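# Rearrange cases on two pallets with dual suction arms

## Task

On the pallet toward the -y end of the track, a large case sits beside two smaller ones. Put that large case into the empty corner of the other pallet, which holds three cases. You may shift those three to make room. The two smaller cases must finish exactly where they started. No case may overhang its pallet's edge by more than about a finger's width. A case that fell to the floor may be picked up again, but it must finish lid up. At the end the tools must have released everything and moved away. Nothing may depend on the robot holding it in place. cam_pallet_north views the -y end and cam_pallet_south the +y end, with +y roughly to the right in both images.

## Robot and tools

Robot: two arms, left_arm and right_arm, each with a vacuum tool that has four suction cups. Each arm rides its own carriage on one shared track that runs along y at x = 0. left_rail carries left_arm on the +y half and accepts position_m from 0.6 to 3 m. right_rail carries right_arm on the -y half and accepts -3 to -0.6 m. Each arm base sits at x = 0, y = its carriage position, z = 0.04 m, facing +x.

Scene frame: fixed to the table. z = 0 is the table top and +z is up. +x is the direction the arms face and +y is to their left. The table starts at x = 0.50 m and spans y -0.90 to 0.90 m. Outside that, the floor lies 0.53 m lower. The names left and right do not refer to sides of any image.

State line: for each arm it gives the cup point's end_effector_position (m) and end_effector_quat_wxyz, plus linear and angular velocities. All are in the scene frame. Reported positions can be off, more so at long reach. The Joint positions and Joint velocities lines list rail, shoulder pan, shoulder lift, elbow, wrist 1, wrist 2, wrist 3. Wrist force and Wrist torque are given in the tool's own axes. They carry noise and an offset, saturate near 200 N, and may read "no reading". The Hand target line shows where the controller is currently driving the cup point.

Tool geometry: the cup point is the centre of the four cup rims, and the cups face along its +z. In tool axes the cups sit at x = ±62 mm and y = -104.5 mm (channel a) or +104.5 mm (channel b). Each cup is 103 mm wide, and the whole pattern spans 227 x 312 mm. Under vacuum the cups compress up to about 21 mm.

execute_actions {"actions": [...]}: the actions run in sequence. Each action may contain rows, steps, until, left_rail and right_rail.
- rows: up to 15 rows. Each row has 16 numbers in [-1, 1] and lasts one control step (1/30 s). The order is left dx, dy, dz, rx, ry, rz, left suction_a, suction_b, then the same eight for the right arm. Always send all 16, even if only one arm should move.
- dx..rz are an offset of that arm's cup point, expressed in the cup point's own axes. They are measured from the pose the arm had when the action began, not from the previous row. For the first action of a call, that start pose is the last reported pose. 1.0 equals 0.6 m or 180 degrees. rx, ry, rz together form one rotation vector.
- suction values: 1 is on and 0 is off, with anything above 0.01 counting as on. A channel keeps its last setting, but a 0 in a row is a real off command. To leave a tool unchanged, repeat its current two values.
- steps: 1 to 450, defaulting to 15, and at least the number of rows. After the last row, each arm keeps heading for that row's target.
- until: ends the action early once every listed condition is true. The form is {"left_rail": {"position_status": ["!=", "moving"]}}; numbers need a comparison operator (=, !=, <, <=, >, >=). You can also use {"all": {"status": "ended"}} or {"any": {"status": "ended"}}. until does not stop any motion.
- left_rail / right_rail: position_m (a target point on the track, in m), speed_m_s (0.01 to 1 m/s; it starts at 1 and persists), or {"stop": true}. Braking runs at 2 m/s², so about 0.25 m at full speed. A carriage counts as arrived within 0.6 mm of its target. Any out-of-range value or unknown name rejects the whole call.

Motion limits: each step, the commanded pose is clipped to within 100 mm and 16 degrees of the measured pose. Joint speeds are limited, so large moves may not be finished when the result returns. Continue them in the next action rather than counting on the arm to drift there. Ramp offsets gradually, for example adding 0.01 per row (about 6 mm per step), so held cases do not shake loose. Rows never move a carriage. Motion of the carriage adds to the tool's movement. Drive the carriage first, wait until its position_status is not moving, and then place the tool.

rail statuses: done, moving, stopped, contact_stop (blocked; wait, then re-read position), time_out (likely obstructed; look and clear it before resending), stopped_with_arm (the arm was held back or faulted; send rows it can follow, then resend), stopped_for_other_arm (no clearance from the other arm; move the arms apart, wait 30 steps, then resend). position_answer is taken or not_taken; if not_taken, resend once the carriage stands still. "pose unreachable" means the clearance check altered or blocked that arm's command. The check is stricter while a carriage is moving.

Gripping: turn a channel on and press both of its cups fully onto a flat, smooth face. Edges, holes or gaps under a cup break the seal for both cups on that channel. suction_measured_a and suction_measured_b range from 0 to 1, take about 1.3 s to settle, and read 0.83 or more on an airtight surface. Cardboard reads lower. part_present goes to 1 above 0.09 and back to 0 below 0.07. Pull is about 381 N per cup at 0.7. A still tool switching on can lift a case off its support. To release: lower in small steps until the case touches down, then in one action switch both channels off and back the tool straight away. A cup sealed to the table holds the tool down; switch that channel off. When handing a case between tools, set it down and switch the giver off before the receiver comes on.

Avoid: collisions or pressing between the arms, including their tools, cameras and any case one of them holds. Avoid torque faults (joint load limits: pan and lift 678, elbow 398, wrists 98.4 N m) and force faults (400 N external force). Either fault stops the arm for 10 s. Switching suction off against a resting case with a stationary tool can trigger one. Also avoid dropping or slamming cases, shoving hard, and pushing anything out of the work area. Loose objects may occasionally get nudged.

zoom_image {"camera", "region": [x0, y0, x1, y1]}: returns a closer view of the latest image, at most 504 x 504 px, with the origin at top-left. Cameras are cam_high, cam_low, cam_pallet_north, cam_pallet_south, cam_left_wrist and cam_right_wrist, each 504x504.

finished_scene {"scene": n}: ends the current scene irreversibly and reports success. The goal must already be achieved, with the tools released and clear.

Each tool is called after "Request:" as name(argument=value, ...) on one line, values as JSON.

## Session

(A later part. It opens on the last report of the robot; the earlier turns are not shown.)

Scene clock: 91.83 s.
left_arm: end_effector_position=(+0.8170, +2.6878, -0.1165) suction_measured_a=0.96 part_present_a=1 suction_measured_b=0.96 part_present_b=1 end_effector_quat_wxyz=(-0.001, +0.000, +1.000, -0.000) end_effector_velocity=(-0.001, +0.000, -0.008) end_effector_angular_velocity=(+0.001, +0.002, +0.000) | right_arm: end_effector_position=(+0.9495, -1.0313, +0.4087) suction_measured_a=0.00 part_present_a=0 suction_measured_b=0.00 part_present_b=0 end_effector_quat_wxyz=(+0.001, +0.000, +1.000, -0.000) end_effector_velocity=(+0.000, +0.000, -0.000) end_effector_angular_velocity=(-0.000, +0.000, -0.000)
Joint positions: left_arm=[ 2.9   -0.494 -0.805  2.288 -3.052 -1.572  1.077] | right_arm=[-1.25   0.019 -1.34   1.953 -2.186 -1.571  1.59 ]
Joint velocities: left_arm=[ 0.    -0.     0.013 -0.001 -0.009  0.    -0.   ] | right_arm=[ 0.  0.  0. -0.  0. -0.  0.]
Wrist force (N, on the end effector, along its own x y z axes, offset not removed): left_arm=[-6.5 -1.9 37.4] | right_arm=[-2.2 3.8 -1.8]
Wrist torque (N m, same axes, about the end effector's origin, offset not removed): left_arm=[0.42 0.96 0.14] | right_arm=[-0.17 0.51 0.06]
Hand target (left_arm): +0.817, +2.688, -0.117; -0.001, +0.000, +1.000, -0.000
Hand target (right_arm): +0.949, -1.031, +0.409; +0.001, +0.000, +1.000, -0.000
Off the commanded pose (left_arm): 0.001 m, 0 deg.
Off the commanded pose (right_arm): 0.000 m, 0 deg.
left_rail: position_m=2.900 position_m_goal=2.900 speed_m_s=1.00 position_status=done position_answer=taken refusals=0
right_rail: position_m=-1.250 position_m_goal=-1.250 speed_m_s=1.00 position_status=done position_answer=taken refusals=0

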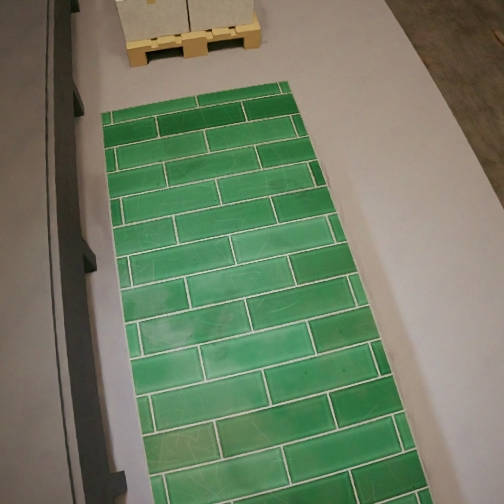

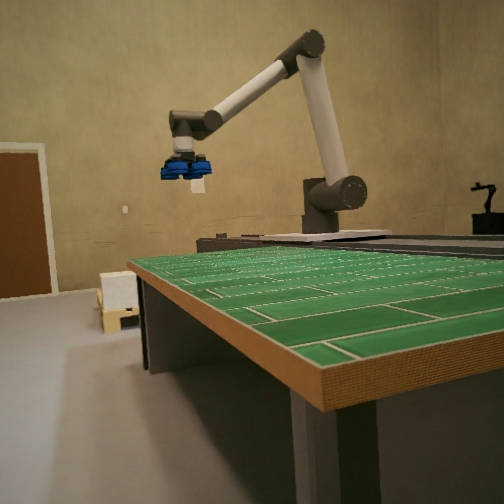

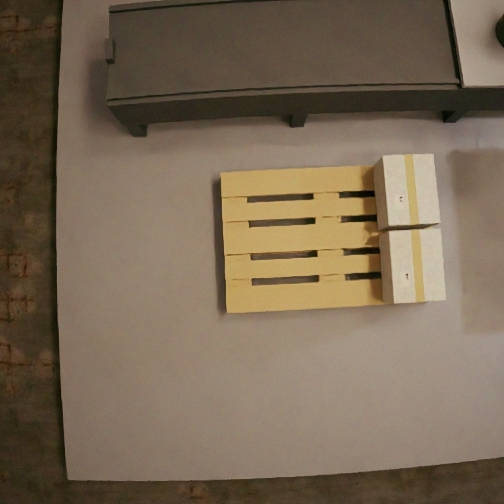

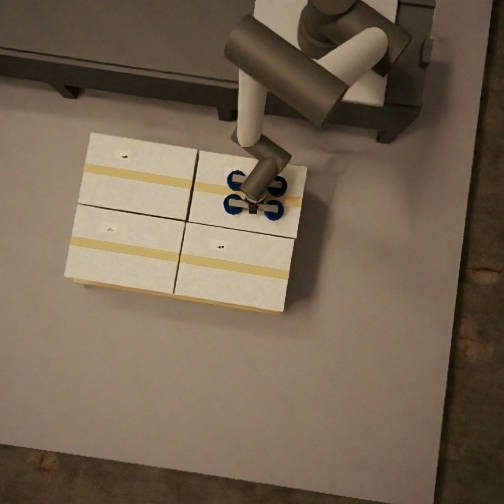

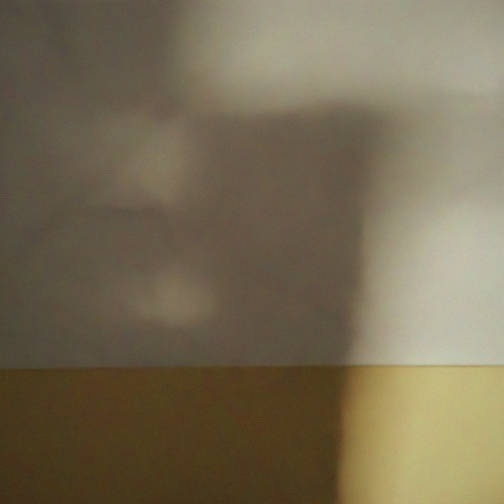

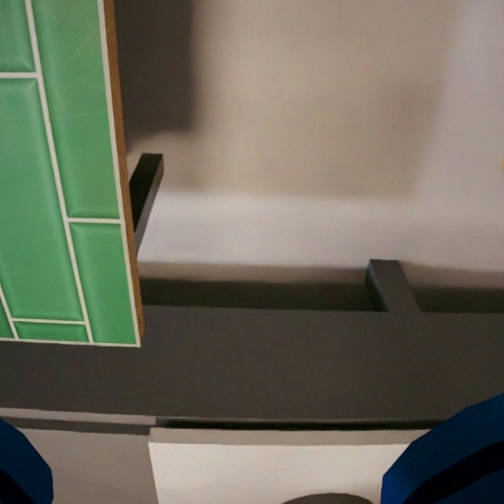

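Request:
execute_actions(actions=[])

Scene clock: 91.93 s.
left_arm: end_effector_position=(+0.8169, +2.6878, -0.1170) suction_measured_a=0.96 part_present_a=1 suction_measured_b=0.96 part_present_b=1 end_effector_quat_wxyz=(-0.001, +0.000, +1.000, -0.000) end_effector_velocity=(+0.000, -0.000, -0.003) end_effector_angular_velocity=(-0.000, -0.000, +0.000) | right_arm: end_effector_position=(+0.9495, -1.0313, +0.4087) suction_measured_a=0.00 part_present_a=0 suction_measured_b=0.00 part_present_b=0 end_effector_quat_wxyz=(+0.001, +0.000, +1.000, -0.000) end_effector_velocity=(+0.000, -0.000, -0.000) end_effector_angular_velocity=(+0.000, +0.000, +0.000)
Joint positions: left_arm=[ 2.9   -0.494 -0.805  2.288 -3.052 -1.572  1.077] | right_arm=[-1.25   0.019 -1.34   1.953 -2.186 -1.571  1.59 ]
Joint velocities: left_arm=[ 0.     0.     0.004 -0.001 -0.004  0.    -0.   ] | right_arm=[ 0. -0.  0. -0.  0.  0. -0.]
Wrist force (N, on the end effector, along its own x y z axes, offset not removed): left_arm=[-5.1 -0.4 35.4] | right_arm=[1.0 3.2 1.5]
Wrist torque (N m, same axes, about the end effector's origin, offset not removed): left_arm=[0.66 0.48 0.11] | right_arm=[0.17 -0.23 0.08]
Hand target (left_arm): +0.817, +2.688, -0.117; -0.001, +0.000, +1.000, -0.000
Hand target (right_arm): +0.949, -1.031, +0.409; +0.001, +0.000, +1.000, -0.000
Off the commanded pose (left_arm): 0.000 m, 0 deg.
Off the commanded pose (right_arm): 0.000 m, 0 deg.
left_rail: position_m=2.900 position_m_goal=2.900 speed_m_s=1.00 position_status=done position_answer=taken refusals=0
right_rail: position_m=-1.250 position_m_goal=-1.250 speed_m_s=1.00 position_status=done position_answer=taken refusals=0

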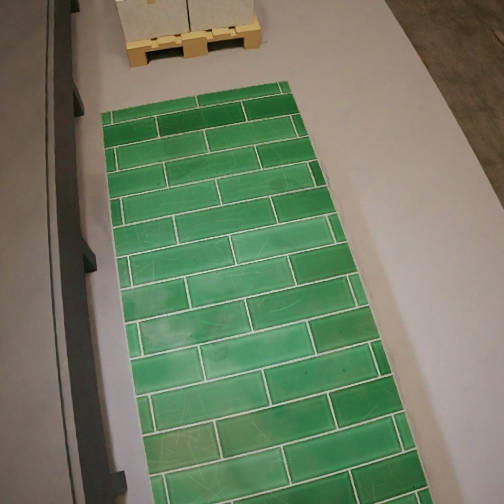

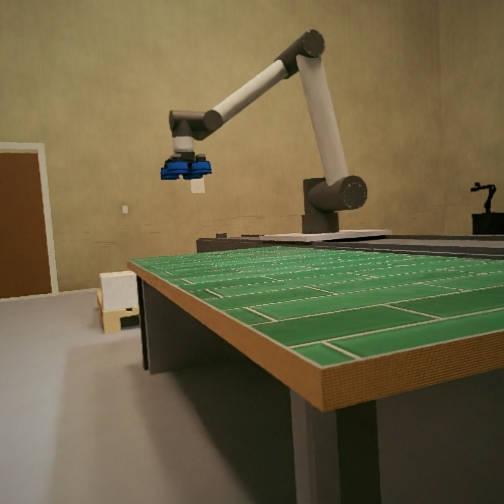

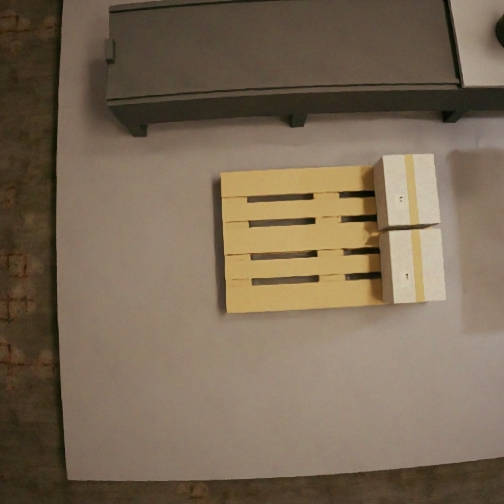

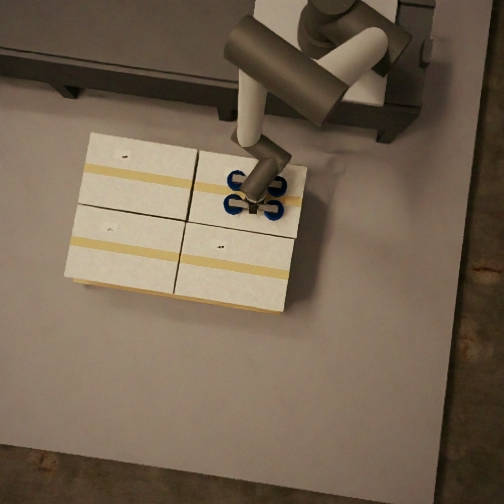

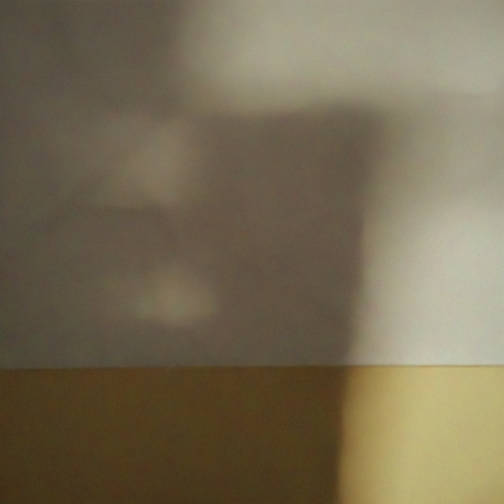

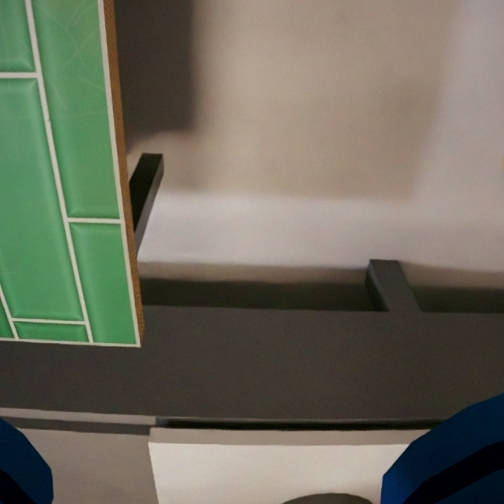

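Request:
execute_actions(actions=[{"rows": [[0,0,0.002,0,0,0,1,1,0,0,0,0,0,0,0,0],[0,0,0.0033,0,0,0,1,1,0,0,0,0,0,0,0,0]], "steps": 2}])

Scene clock: 92.27 s.
left_arm: end_effector_position=(+0.8170, +2.6878, -0.1174) suction_measured_a=0.96 part_present_a=1 suction_measured_b=0.96 part_present_b=1 end_effector_quat_wxyz=(-0.001, +0.000, +1.000, -0.000) end_effector_velocity=(+0.000, -0.000, -0.005) end_effector_angular_velocity=(-0.000, -0.001, +0.000) | right_arm: end_effector_position=(+0.9495, -1.0313, +0.4087) suction_measured_a=0.00 part_present_a=0 suction_measured_b=0.00 part_present_b=0 end_effector_quat_wxyz=(+0.001, +0.000, +1.000, -0.000) end_effector_velocity=(+0.000, -0.000, -0.000) end_effector_angular_velocity=(+0.000, +0.000, -0.000)
Joint positions: left_arm=[ 2.9   -0.494 -0.804  2.288 -3.053 -1.572  1.077] | right_arm=[-1.25   0.019 -1.34   1.953 -2.186 -1.571  1.59 ]
Joint velocities: left_arm=[ 0.     0.     0.008 -0.001 -0.008  0.    -0.   ] | right_arm=[ 0. -0.  0. -0.  0.  0. -0.]
Wrist force (N, on the end effector, along its own x y z axes, offset not removed): left_arm=[-6.4 -1.7 32.8] | right_arm=[-0.3 1.6 -5.7]
Wrist torque (N m, same axes, about the end effector's origin, offset not removed): left_arm=[0.27 0.99 0.05] | right_arm=[-0.34 0.35 0.03]
Hand target (left_arm): +0.817, +2.688, -0.119; -0.001, +0.000, +1.000, -0.000
Hand target (right_arm): +0.949, -1.031, +0.409; +0.001, +0.000, +1.000, -0.000
Off the commanded pose (left_arm): 0.002 m, 0 deg.
Off the commanded pose (right_arm): 0.000 m, 0 deg.
left_rail: position_m=2.900 position_m_goal=2.900 speed_m_s=1.00 position_status=done position_answer=taken refusals=0
right_rail: position_m=-1.250 position_m_goal=-1.250 speed_m_s=1.00 position_status=done position_answer=taken refusals=0

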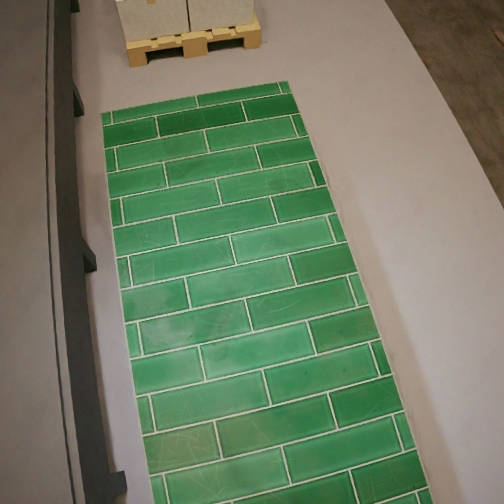

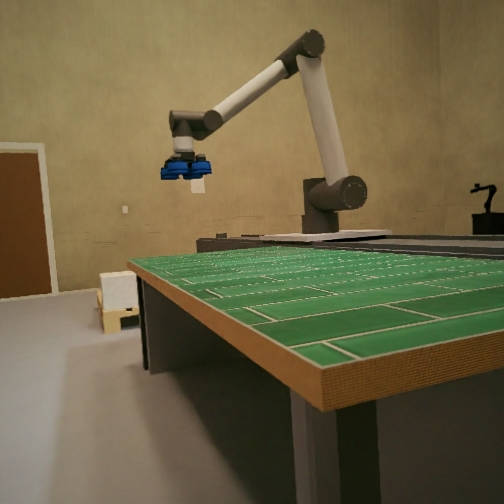

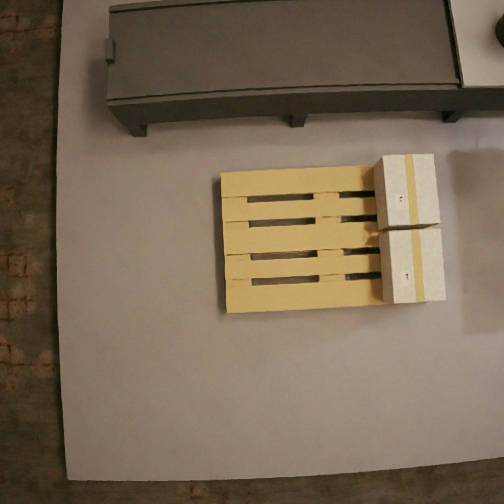

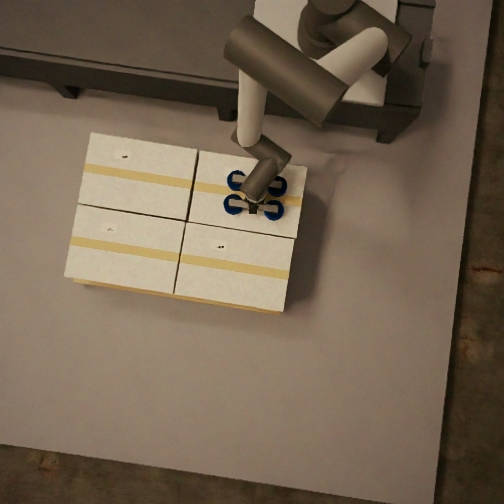

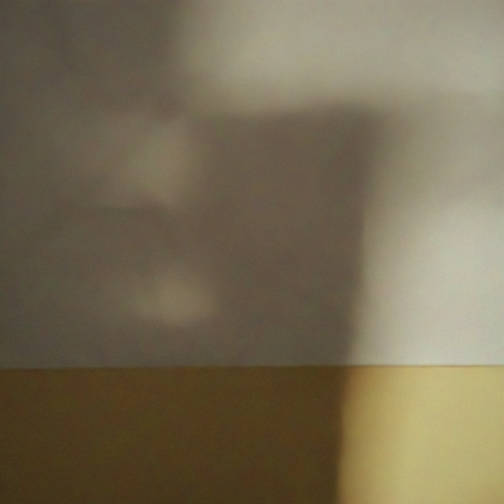

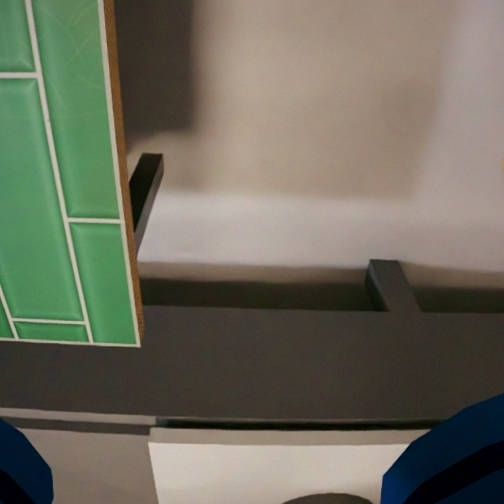

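Request:
zoom_image(camera="cam_pallet_south", region=[170, 130, 320, 280])

Request:
execute_actions(actions=[])

Region (170, 130, 320, 280) of cam_pallet_south's 504x504 image, scaled by 3.360, with more detail than that image has.

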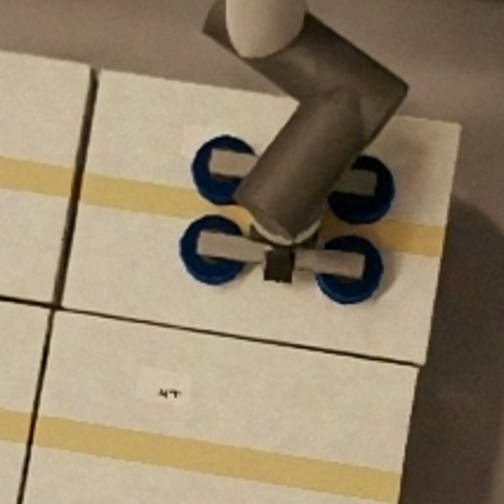

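Scene clock: 92.40 s.
left_arm: end_effector_position=(+0.8169, +2.6878, -0.1185) suction_measured_a=0.96 part_present_a=1 suction_measured_b=0.96 part_present_b=1 end_effector_quat_wxyz=(-0.001, +0.000, +1.000, -0.000) end_effector_velocity=(-0.000, +0.000, -0.006) end_effector_angular_velocity=(+0.000, +0.000, +0.000) | right_arm: end_effector_position=(+0.9495, -1.0313, +0.4087) suction_measured_a=0.00 part_present_a=0 suction_measured_b=0.00 part_present_b=0 end_effector_quat_wxyz=(+0.001, +0.000, +1.000, -0.000) end_effector_velocity=(+0.000, -0.000, -0.000) end_effector_angular_velocity=(-0.000, +0.000, +0.000)
Joint positions: left_arm=[ 2.9   -0.494 -0.802  2.288 -3.054 -1.572  1.077] | right_arm=[-1.25   0.019 -1.34   1.953 -2.186 -1.571  1.59 ]
Joint velocities: left_arm=[ 0.     0.     0.009 -0.001 -0.007 -0.    -0.   ] | right_arm=[ 0. -0.  0.  0. -0. -0. -0.]
Wrist force (N, on the end effector, along its own x y z axes, offset not removed): left_arm=[-5.2 -0.2 40.3] | right_arm=[0.2 7.0 -6.5]
Wrist torque (N m, same axes, about the end effector's origin, offset not removed): left_arm=[0.36 0.68 0.09] | right_arm=[0.45 -0.01 -0.10]
Hand target (left_arm): +0.817, +2.688, -0.119; -0.001, +0.000, +1.000, -0.000
Hand target (right_arm): +0.949, -1.031, +0.409; +0.001, +0.000, +1.000, -0.000
Off the commanded pose (left_arm): 0.000 m, 0 deg.
Off the commanded pose (right_arm): 0.000 m, 0 deg.
left_rail: position_m=2.900 position_m_goal=2.900 speed_m_s=1.00 position_status=done position_answer=taken refusals=0
right_rail: position_m=-1.250 position_m_goal=-1.250 speed_m_s=1.00 position_status=done position_answer=taken refusals=0

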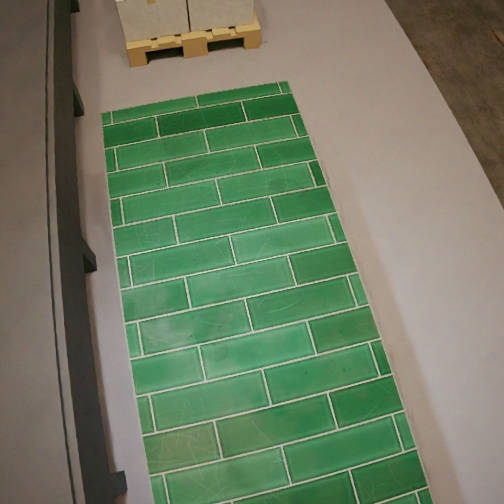

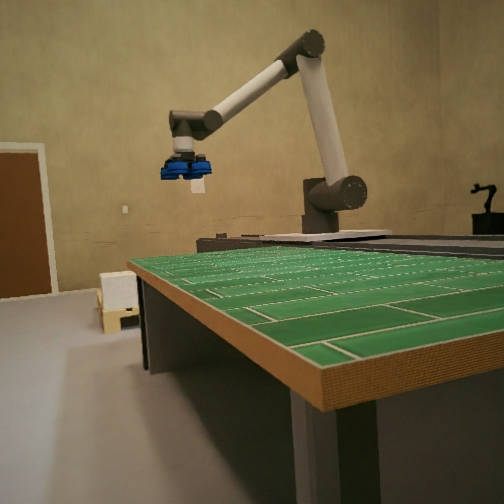

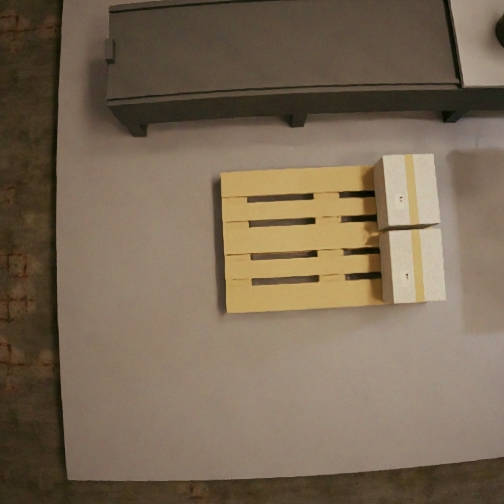

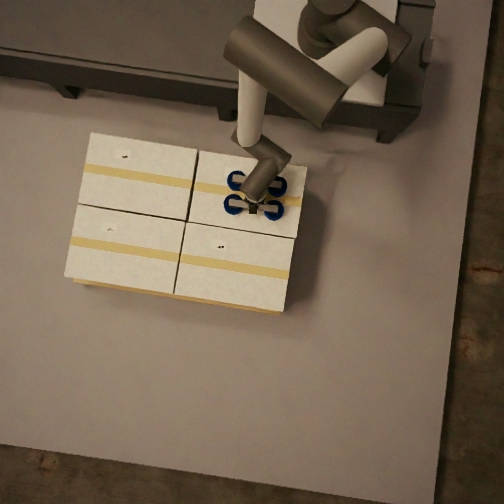

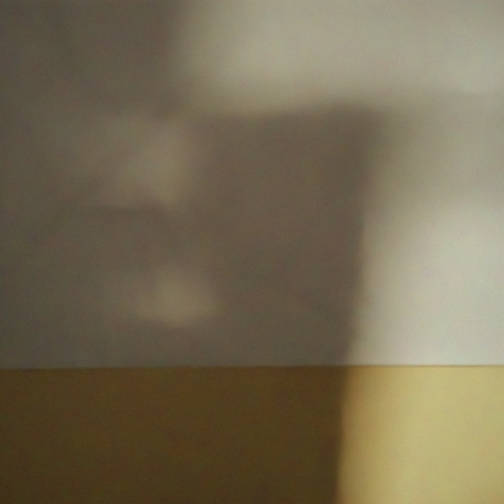

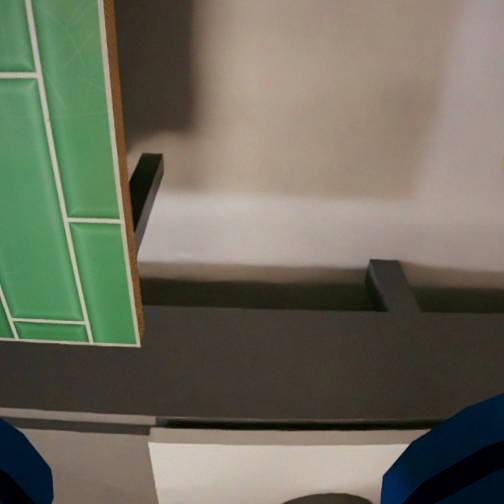

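Request:
execute_actions(actions=[{"rows": [[0,0,0.002,0,0,0,1,1,0,0,0,0,0,0,0,0],[0,0,0.004,0,0,0,1,1,0,0,0,0,0,0,0,0]], "steps": 2}])

Request:
zoom_image(camera="cam_pallet_south", region=[250, 140, 330, 260])

Scene clock: 92.67 s.
left_arm: end_effector_position=(+0.8169, +2.6878, -0.1191) suction_measured_a=0.96 part_present_a=1 suction_measured_b=0.96 part_present_b=1 end_effector_quat_wxyz=(-0.001, +0.000, +1.000, -0.000) end_effector_velocity=(+0.000, -0.000, -0.004) end_effector_angular_velocity=(-0.000, -0.001, +0.000) | right_arm: end_effector_position=(+0.9495, -1.0313, +0.4087) suction_measured_a=0.00 part_present_a=0 suction_measured_b=0.00 part_present_b=0 end_effector_quat_wxyz=(+0.001, +0.000, +1.000, -0.000) end_effector_velocity=(-0.000, +0.000, +0.000) end_effector_angular_velocity=(+0.000, -0.000, +0.000)
Joint positions: left_arm=[ 2.9   -0.494 -0.802  2.288 -3.055 -1.572  1.077] | right_arm=[-1.25   0.019 -1.34   1.953 -2.186 -1.571  1.59 ]
Joint velocities: left_arm=[ 0.     0.     0.007 -0.001 -0.006 -0.    -0.   ] | right_arm=[ 0.  0. -0.  0. -0.  0. -0.]
Wrist force (N, on the end effector, along its own x y z axes, offset not removed): left_arm=[-6.6 -1.6 34.5] | right_arm=[0.4 5.9 -5.5]
Wrist torque (N m, same axes, about the end effector's origin, offset not removed): left_arm=[0.30 0.78 0.19] | right_arm=[0.26 -0.02 0.14]
Hand target (left_arm): +0.817, +2.688, -0.121; -0.001, +0.000, +1.000, -0.000
Hand target (right_arm): +0.949, -1.031, +0.409; +0.001, +0.000, +1.000, -0.000
Off the commanded pose (left_arm): 0.002 m, 0 deg.
Off the commanded pose (right_arm): 0.000 m, 0 deg.
left_rail: position_m=2.900 position_m_goal=2.900 speed_m_s=1.00 position_status=done position_answer=taken refusals=0
right_rail: position_m=-1.250 position_m_goal=-1.250 speed_m_s=1.00 position_status=done position_answer=taken refusals=0

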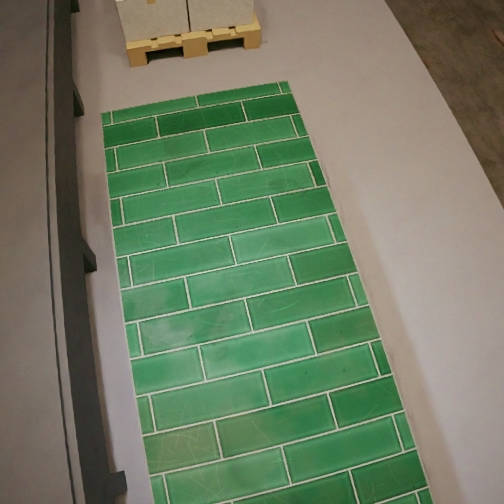

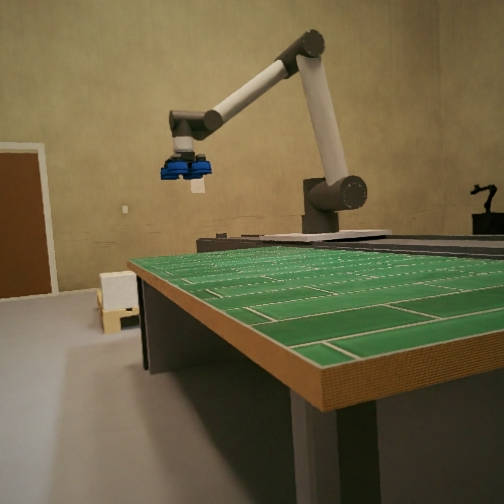

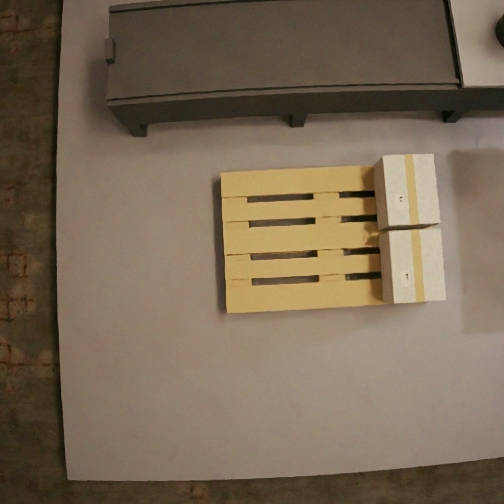

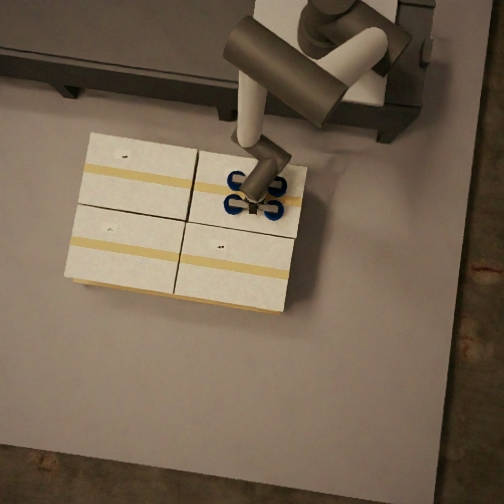

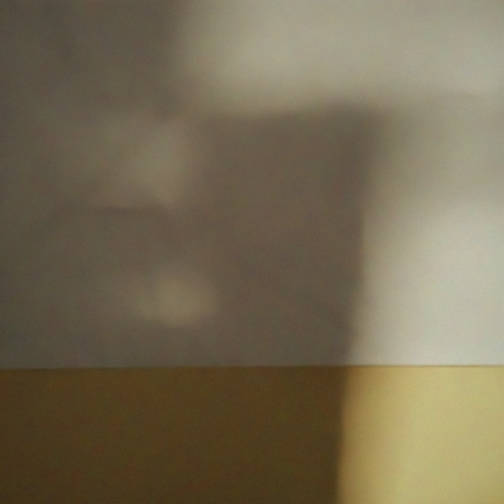

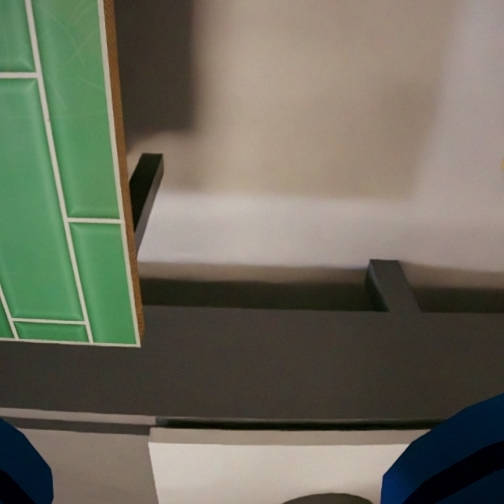

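Region (250, 140, 330, 260) of cam_pallet_south's 504x504 image, scaled by 4.200, with more detail than that image has.

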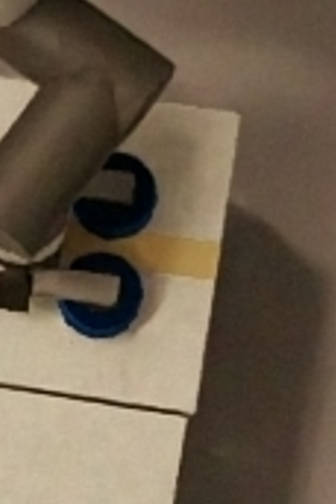

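Request:
execute_actions(actions=[])

Scene clock: 92.77 s.
left_arm: end_effector_position=(+0.8169, +2.6878, -0.1201) suction_measured_a=0.96 part_present_a=1 suction_measured_b=0.96 part_present_b=1 end_effector_quat_wxyz=(-0.001, +0.000, +1.000, -0.000) end_effector_velocity=(+0.000, -0.000, -0.008) end_effector_angular_velocity=(-0.001, -0.002, -0.000) | right_arm: end_effector_position=(+0.9495, -1.0313, +0.4087) suction_measured_a=0.00 part_present_a=0 suction_measured_b=0.00 part_present_b=0 end_effector_quat_wxyz=(+0.001, +0.000, +1.000, -0.000) end_effector_velocity=(-0.000, +0.000, +0.000) end_effector_angular_velocity=(+0.000, -0.000, -0.000)
Joint positions: left_arm=[ 2.9   -0.494 -0.8    2.288 -3.056 -1.572  1.077] | right_arm=[-1.25   0.019 -1.34   1.953 -2.186 -1.571  1.59 ]
Joint velocities: left_arm=[ 0.    -0.     0.013 -0.002 -0.014  0.     0.   ] | right_arm=[ 0.  0. -0.  0. -0.  0.  0.]
Wrist force (N, on the end effector, along its own x y z axes, offset not removed): left_arm=[-0.1 5.8 22.3] | right_arm=[0.9 8.1 0.3]
Wrist torque (N m, same axes, about the end effector's origin, offset not removed): left_arm=[4.27 -0.97 0.01] | right_arm=[0.74 0.19 0.20]
Hand target (left_arm): +0.817, +2.688, -0.121; -0.001, +0.000, +1.000, -0.000
Hand target (right_arm): +0.949, -1.031, +0.409; +0.001, +0.000, +1.000, -0.000
Off the commanded pose (left_arm): 0.001 m, 0 deg.
Off the commanded pose (right_arm): 0.000 m, 0 deg.
left_rail: position_m=2.900 position_m_goal=2.900 speed_m_s=1.00 position_status=done position_answer=taken refusals=0
right_rail: position_m=-1.250 position_m_goal=-1.250 speed_m_s=1.00 position_status=done position_answer=taken refusals=0

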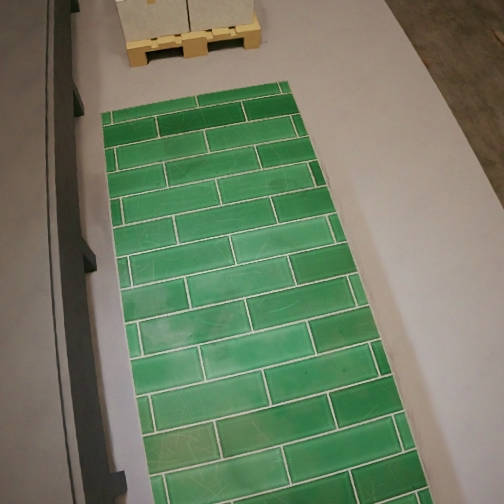

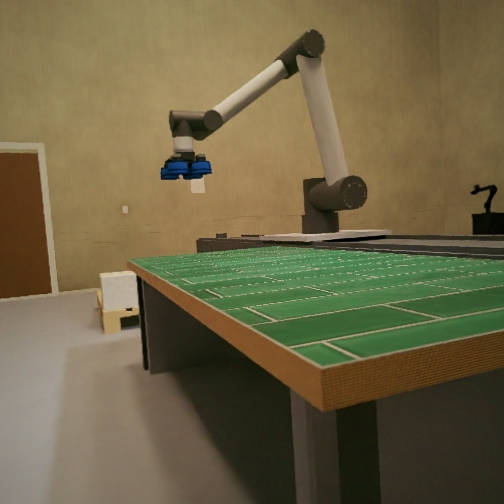

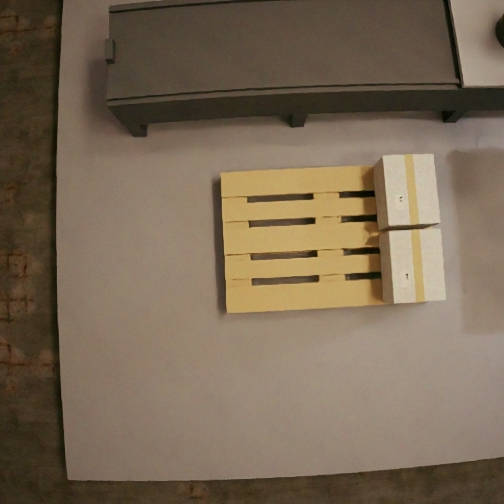

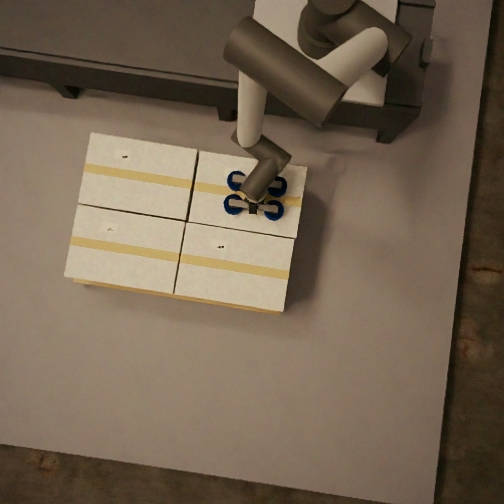

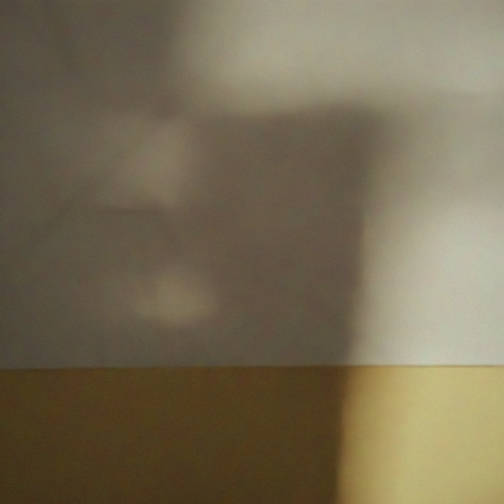

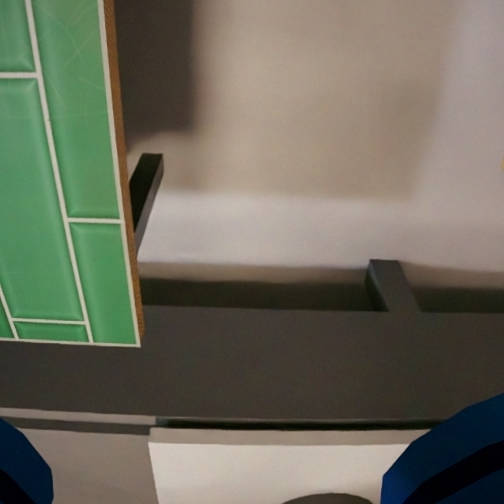

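Request:
execute_actions(actions=[{"rows": [[0,0,-0.001,0,0,0,0,0,0,0,0,0,0,0,0,0],[0,0,-0.002,0,0,0,0,0,0,0,0,0,0,0,0,0],[0,0,-0.004,0,0,0,0,0,0,0,0,0,0,0,0,0],[0,0,-0.007,0,0,0,0,0,0,0,0,0,0,0,0,0],[0,0,-0.011,0,0,0,0,0,0,0,0,0,0,0,0,0],[0,0,-0.016,0,0,0,0,0,0,0,0,0,0,0,0,0],[0,0,-0.022,0,0,0,0,0,0,0,0,0,0,0,0,0],[0,0,-0.029,0,0,0,0,0,0,0,0,0,0,0,0,0],[0,0,-0.037,0,0,0,0,0,0,0,0,0,0,0,0,0],[0,0,-0.047,0,0,0,0,0,0,0,0,0,0,0,0,0],[0,0,-0.059,0,0,0,0,0,0,0,0,0,0,0,0,0],[0,0,-0.073,0,0,0,0,0,0,0,0,0,0,0,0,0],[0,0,-0.089,0,0,0,0,0,0,0,0,0,0,0,0,0],[0,0,-0.107,0,0,0,0,0,0,0,0,0,0,0,0,0],[0,0,-0.15,0,0,0,0,0,0,0,0,0,0,0,0,0]], "steps": 20}])

Scene clock: 93.87 s.
left_arm: end_effector_position=(+0.8169, +2.6879, -0.0431) suction_measured_a=0.00 part_present_a=0 suction_measured_b=0.00 part_present_b=0 end_effector_quat_wxyz=(-0.001, +0.000, +1.000, -0.000) end_effector_velocity=(+0.002, -0.001, +0.135) end_effector_angular_velocity=(-0.000, -0.001, +0.000) | right_arm: end_effector_position=(+0.9495, -1.0313, +0.4087) suction_measured_a=0.00 part_present_a=0 suction_measured_b=0.00 part_present_b=0 end_effector_quat_wxyz=(+0.001, +0.000, +1.000, -0.000) end_effector_velocity=(-0.000, +0.000, +0.000) end_effector_angular_velocity=(+0.000, -0.000, -0.000)
Joint positions: left_arm=[ 2.9   -0.494 -0.918  2.3   -2.952 -1.572  1.078] | right_arm=[-1.25   0.019 -1.34   1.953 -2.186 -1.571  1.59 ]
Joint velocities: left_arm=[ 0.     0.    -0.205  0.006  0.199  0.    -0.   ] | right_arm=[ 0.  0. -0.  0. -0.  0.  0.]
Wrist force (N, on the end effector, along its own x y z axes, offset not removed): left_arm=[-9.2 -3.3 -7.2] | right_arm=[3.4 3.0 -1.0]
Wrist torque (N m, same axes, about the end effector's origin, offset not removed): left_arm=[-0.52 1.96 0.12] | right_arm=[-0.19 -0.24 -0.16]
Hand target (left_arm): +0.817, +2.688, -0.030; -0.001, +0.000, +1.000, -0.000
Hand target (right_arm): +0.949, -1.031, +0.409; +0.001, +0.000, +1.000, -0.000
Off the commanded pose (left_arm): 0.013 m, 0 deg.
Off the commanded pose (right_arm): 0.000 m, 0 deg.
left_rail: position_m=2.900 position_m_goal=2.900 speed_m_s=1.00 position_status=done position_answer=taken refusals=0
right_rail: position_m=-1.250 position_m_goal=-1.250 speed_m_s=1.00 position_status=done position_answer=taken refusals=0

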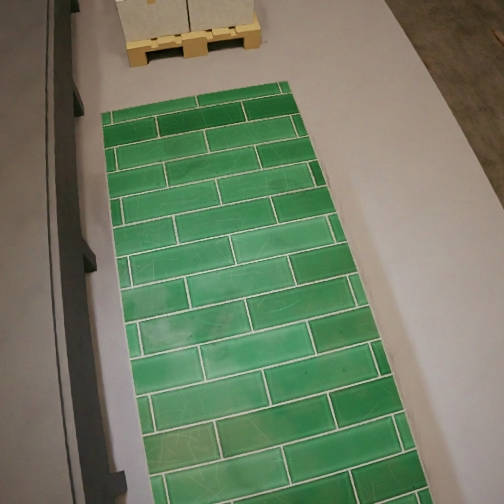

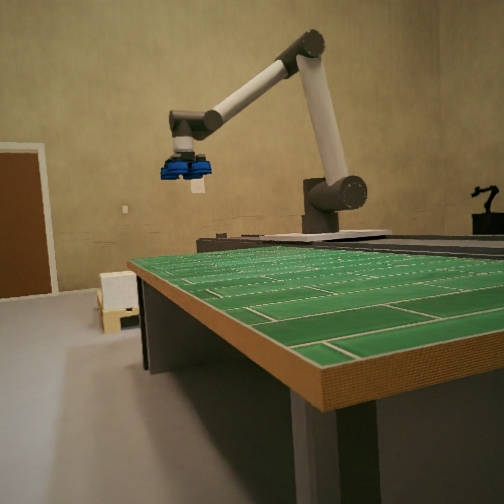

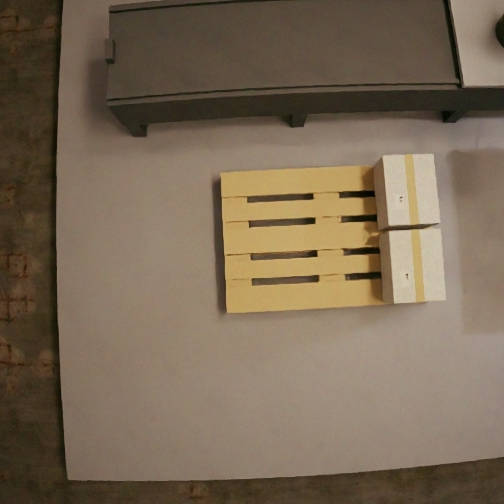

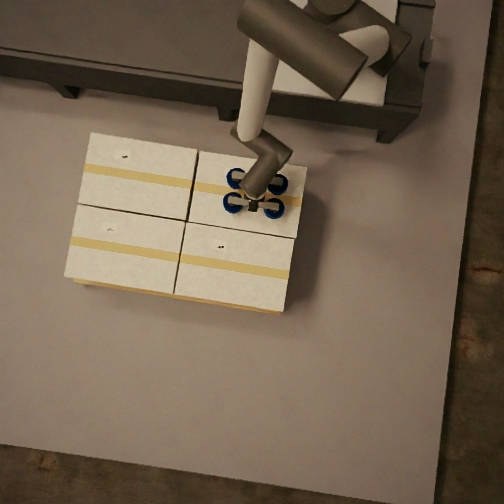

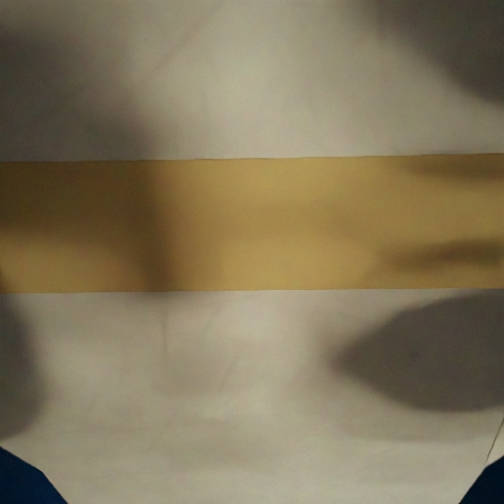

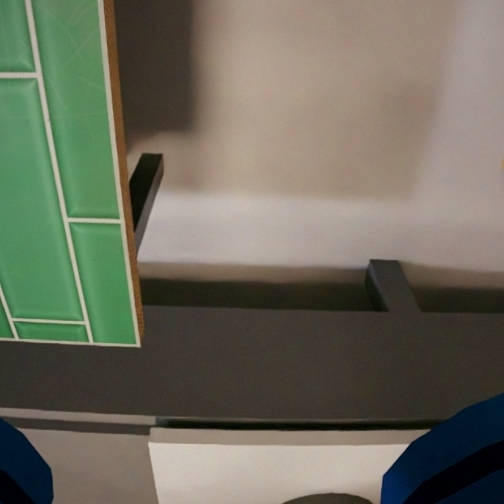

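Request:
zoom_image(camera="cam_pallet_south", region=[50, 110, 340, 330])

Request:
zoom_image(camera="cam_pallet_south", region=[180, 125, 330, 275])

Region (50, 110, 340, 330) of cam_pallet_south's 504x504 image, scaled by 1.738, with more detail than that image has; it fills the top 382 rows of this view, and the rest is white.

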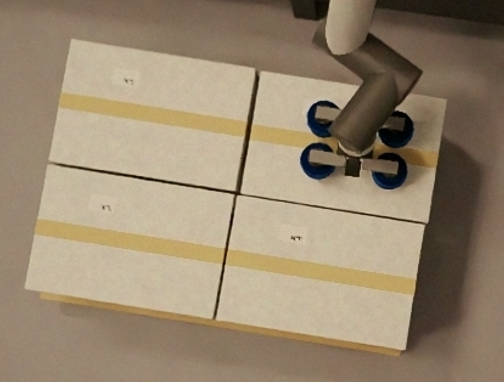

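Region (180, 125, 330, 275) of cam_pallet_south's 504x504 image, scaled by 3.360, with more detail than that image has.

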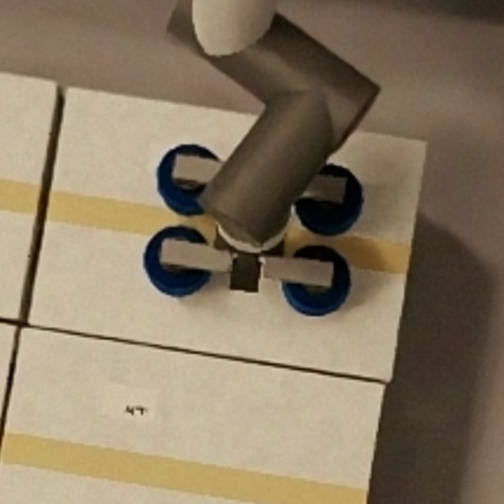

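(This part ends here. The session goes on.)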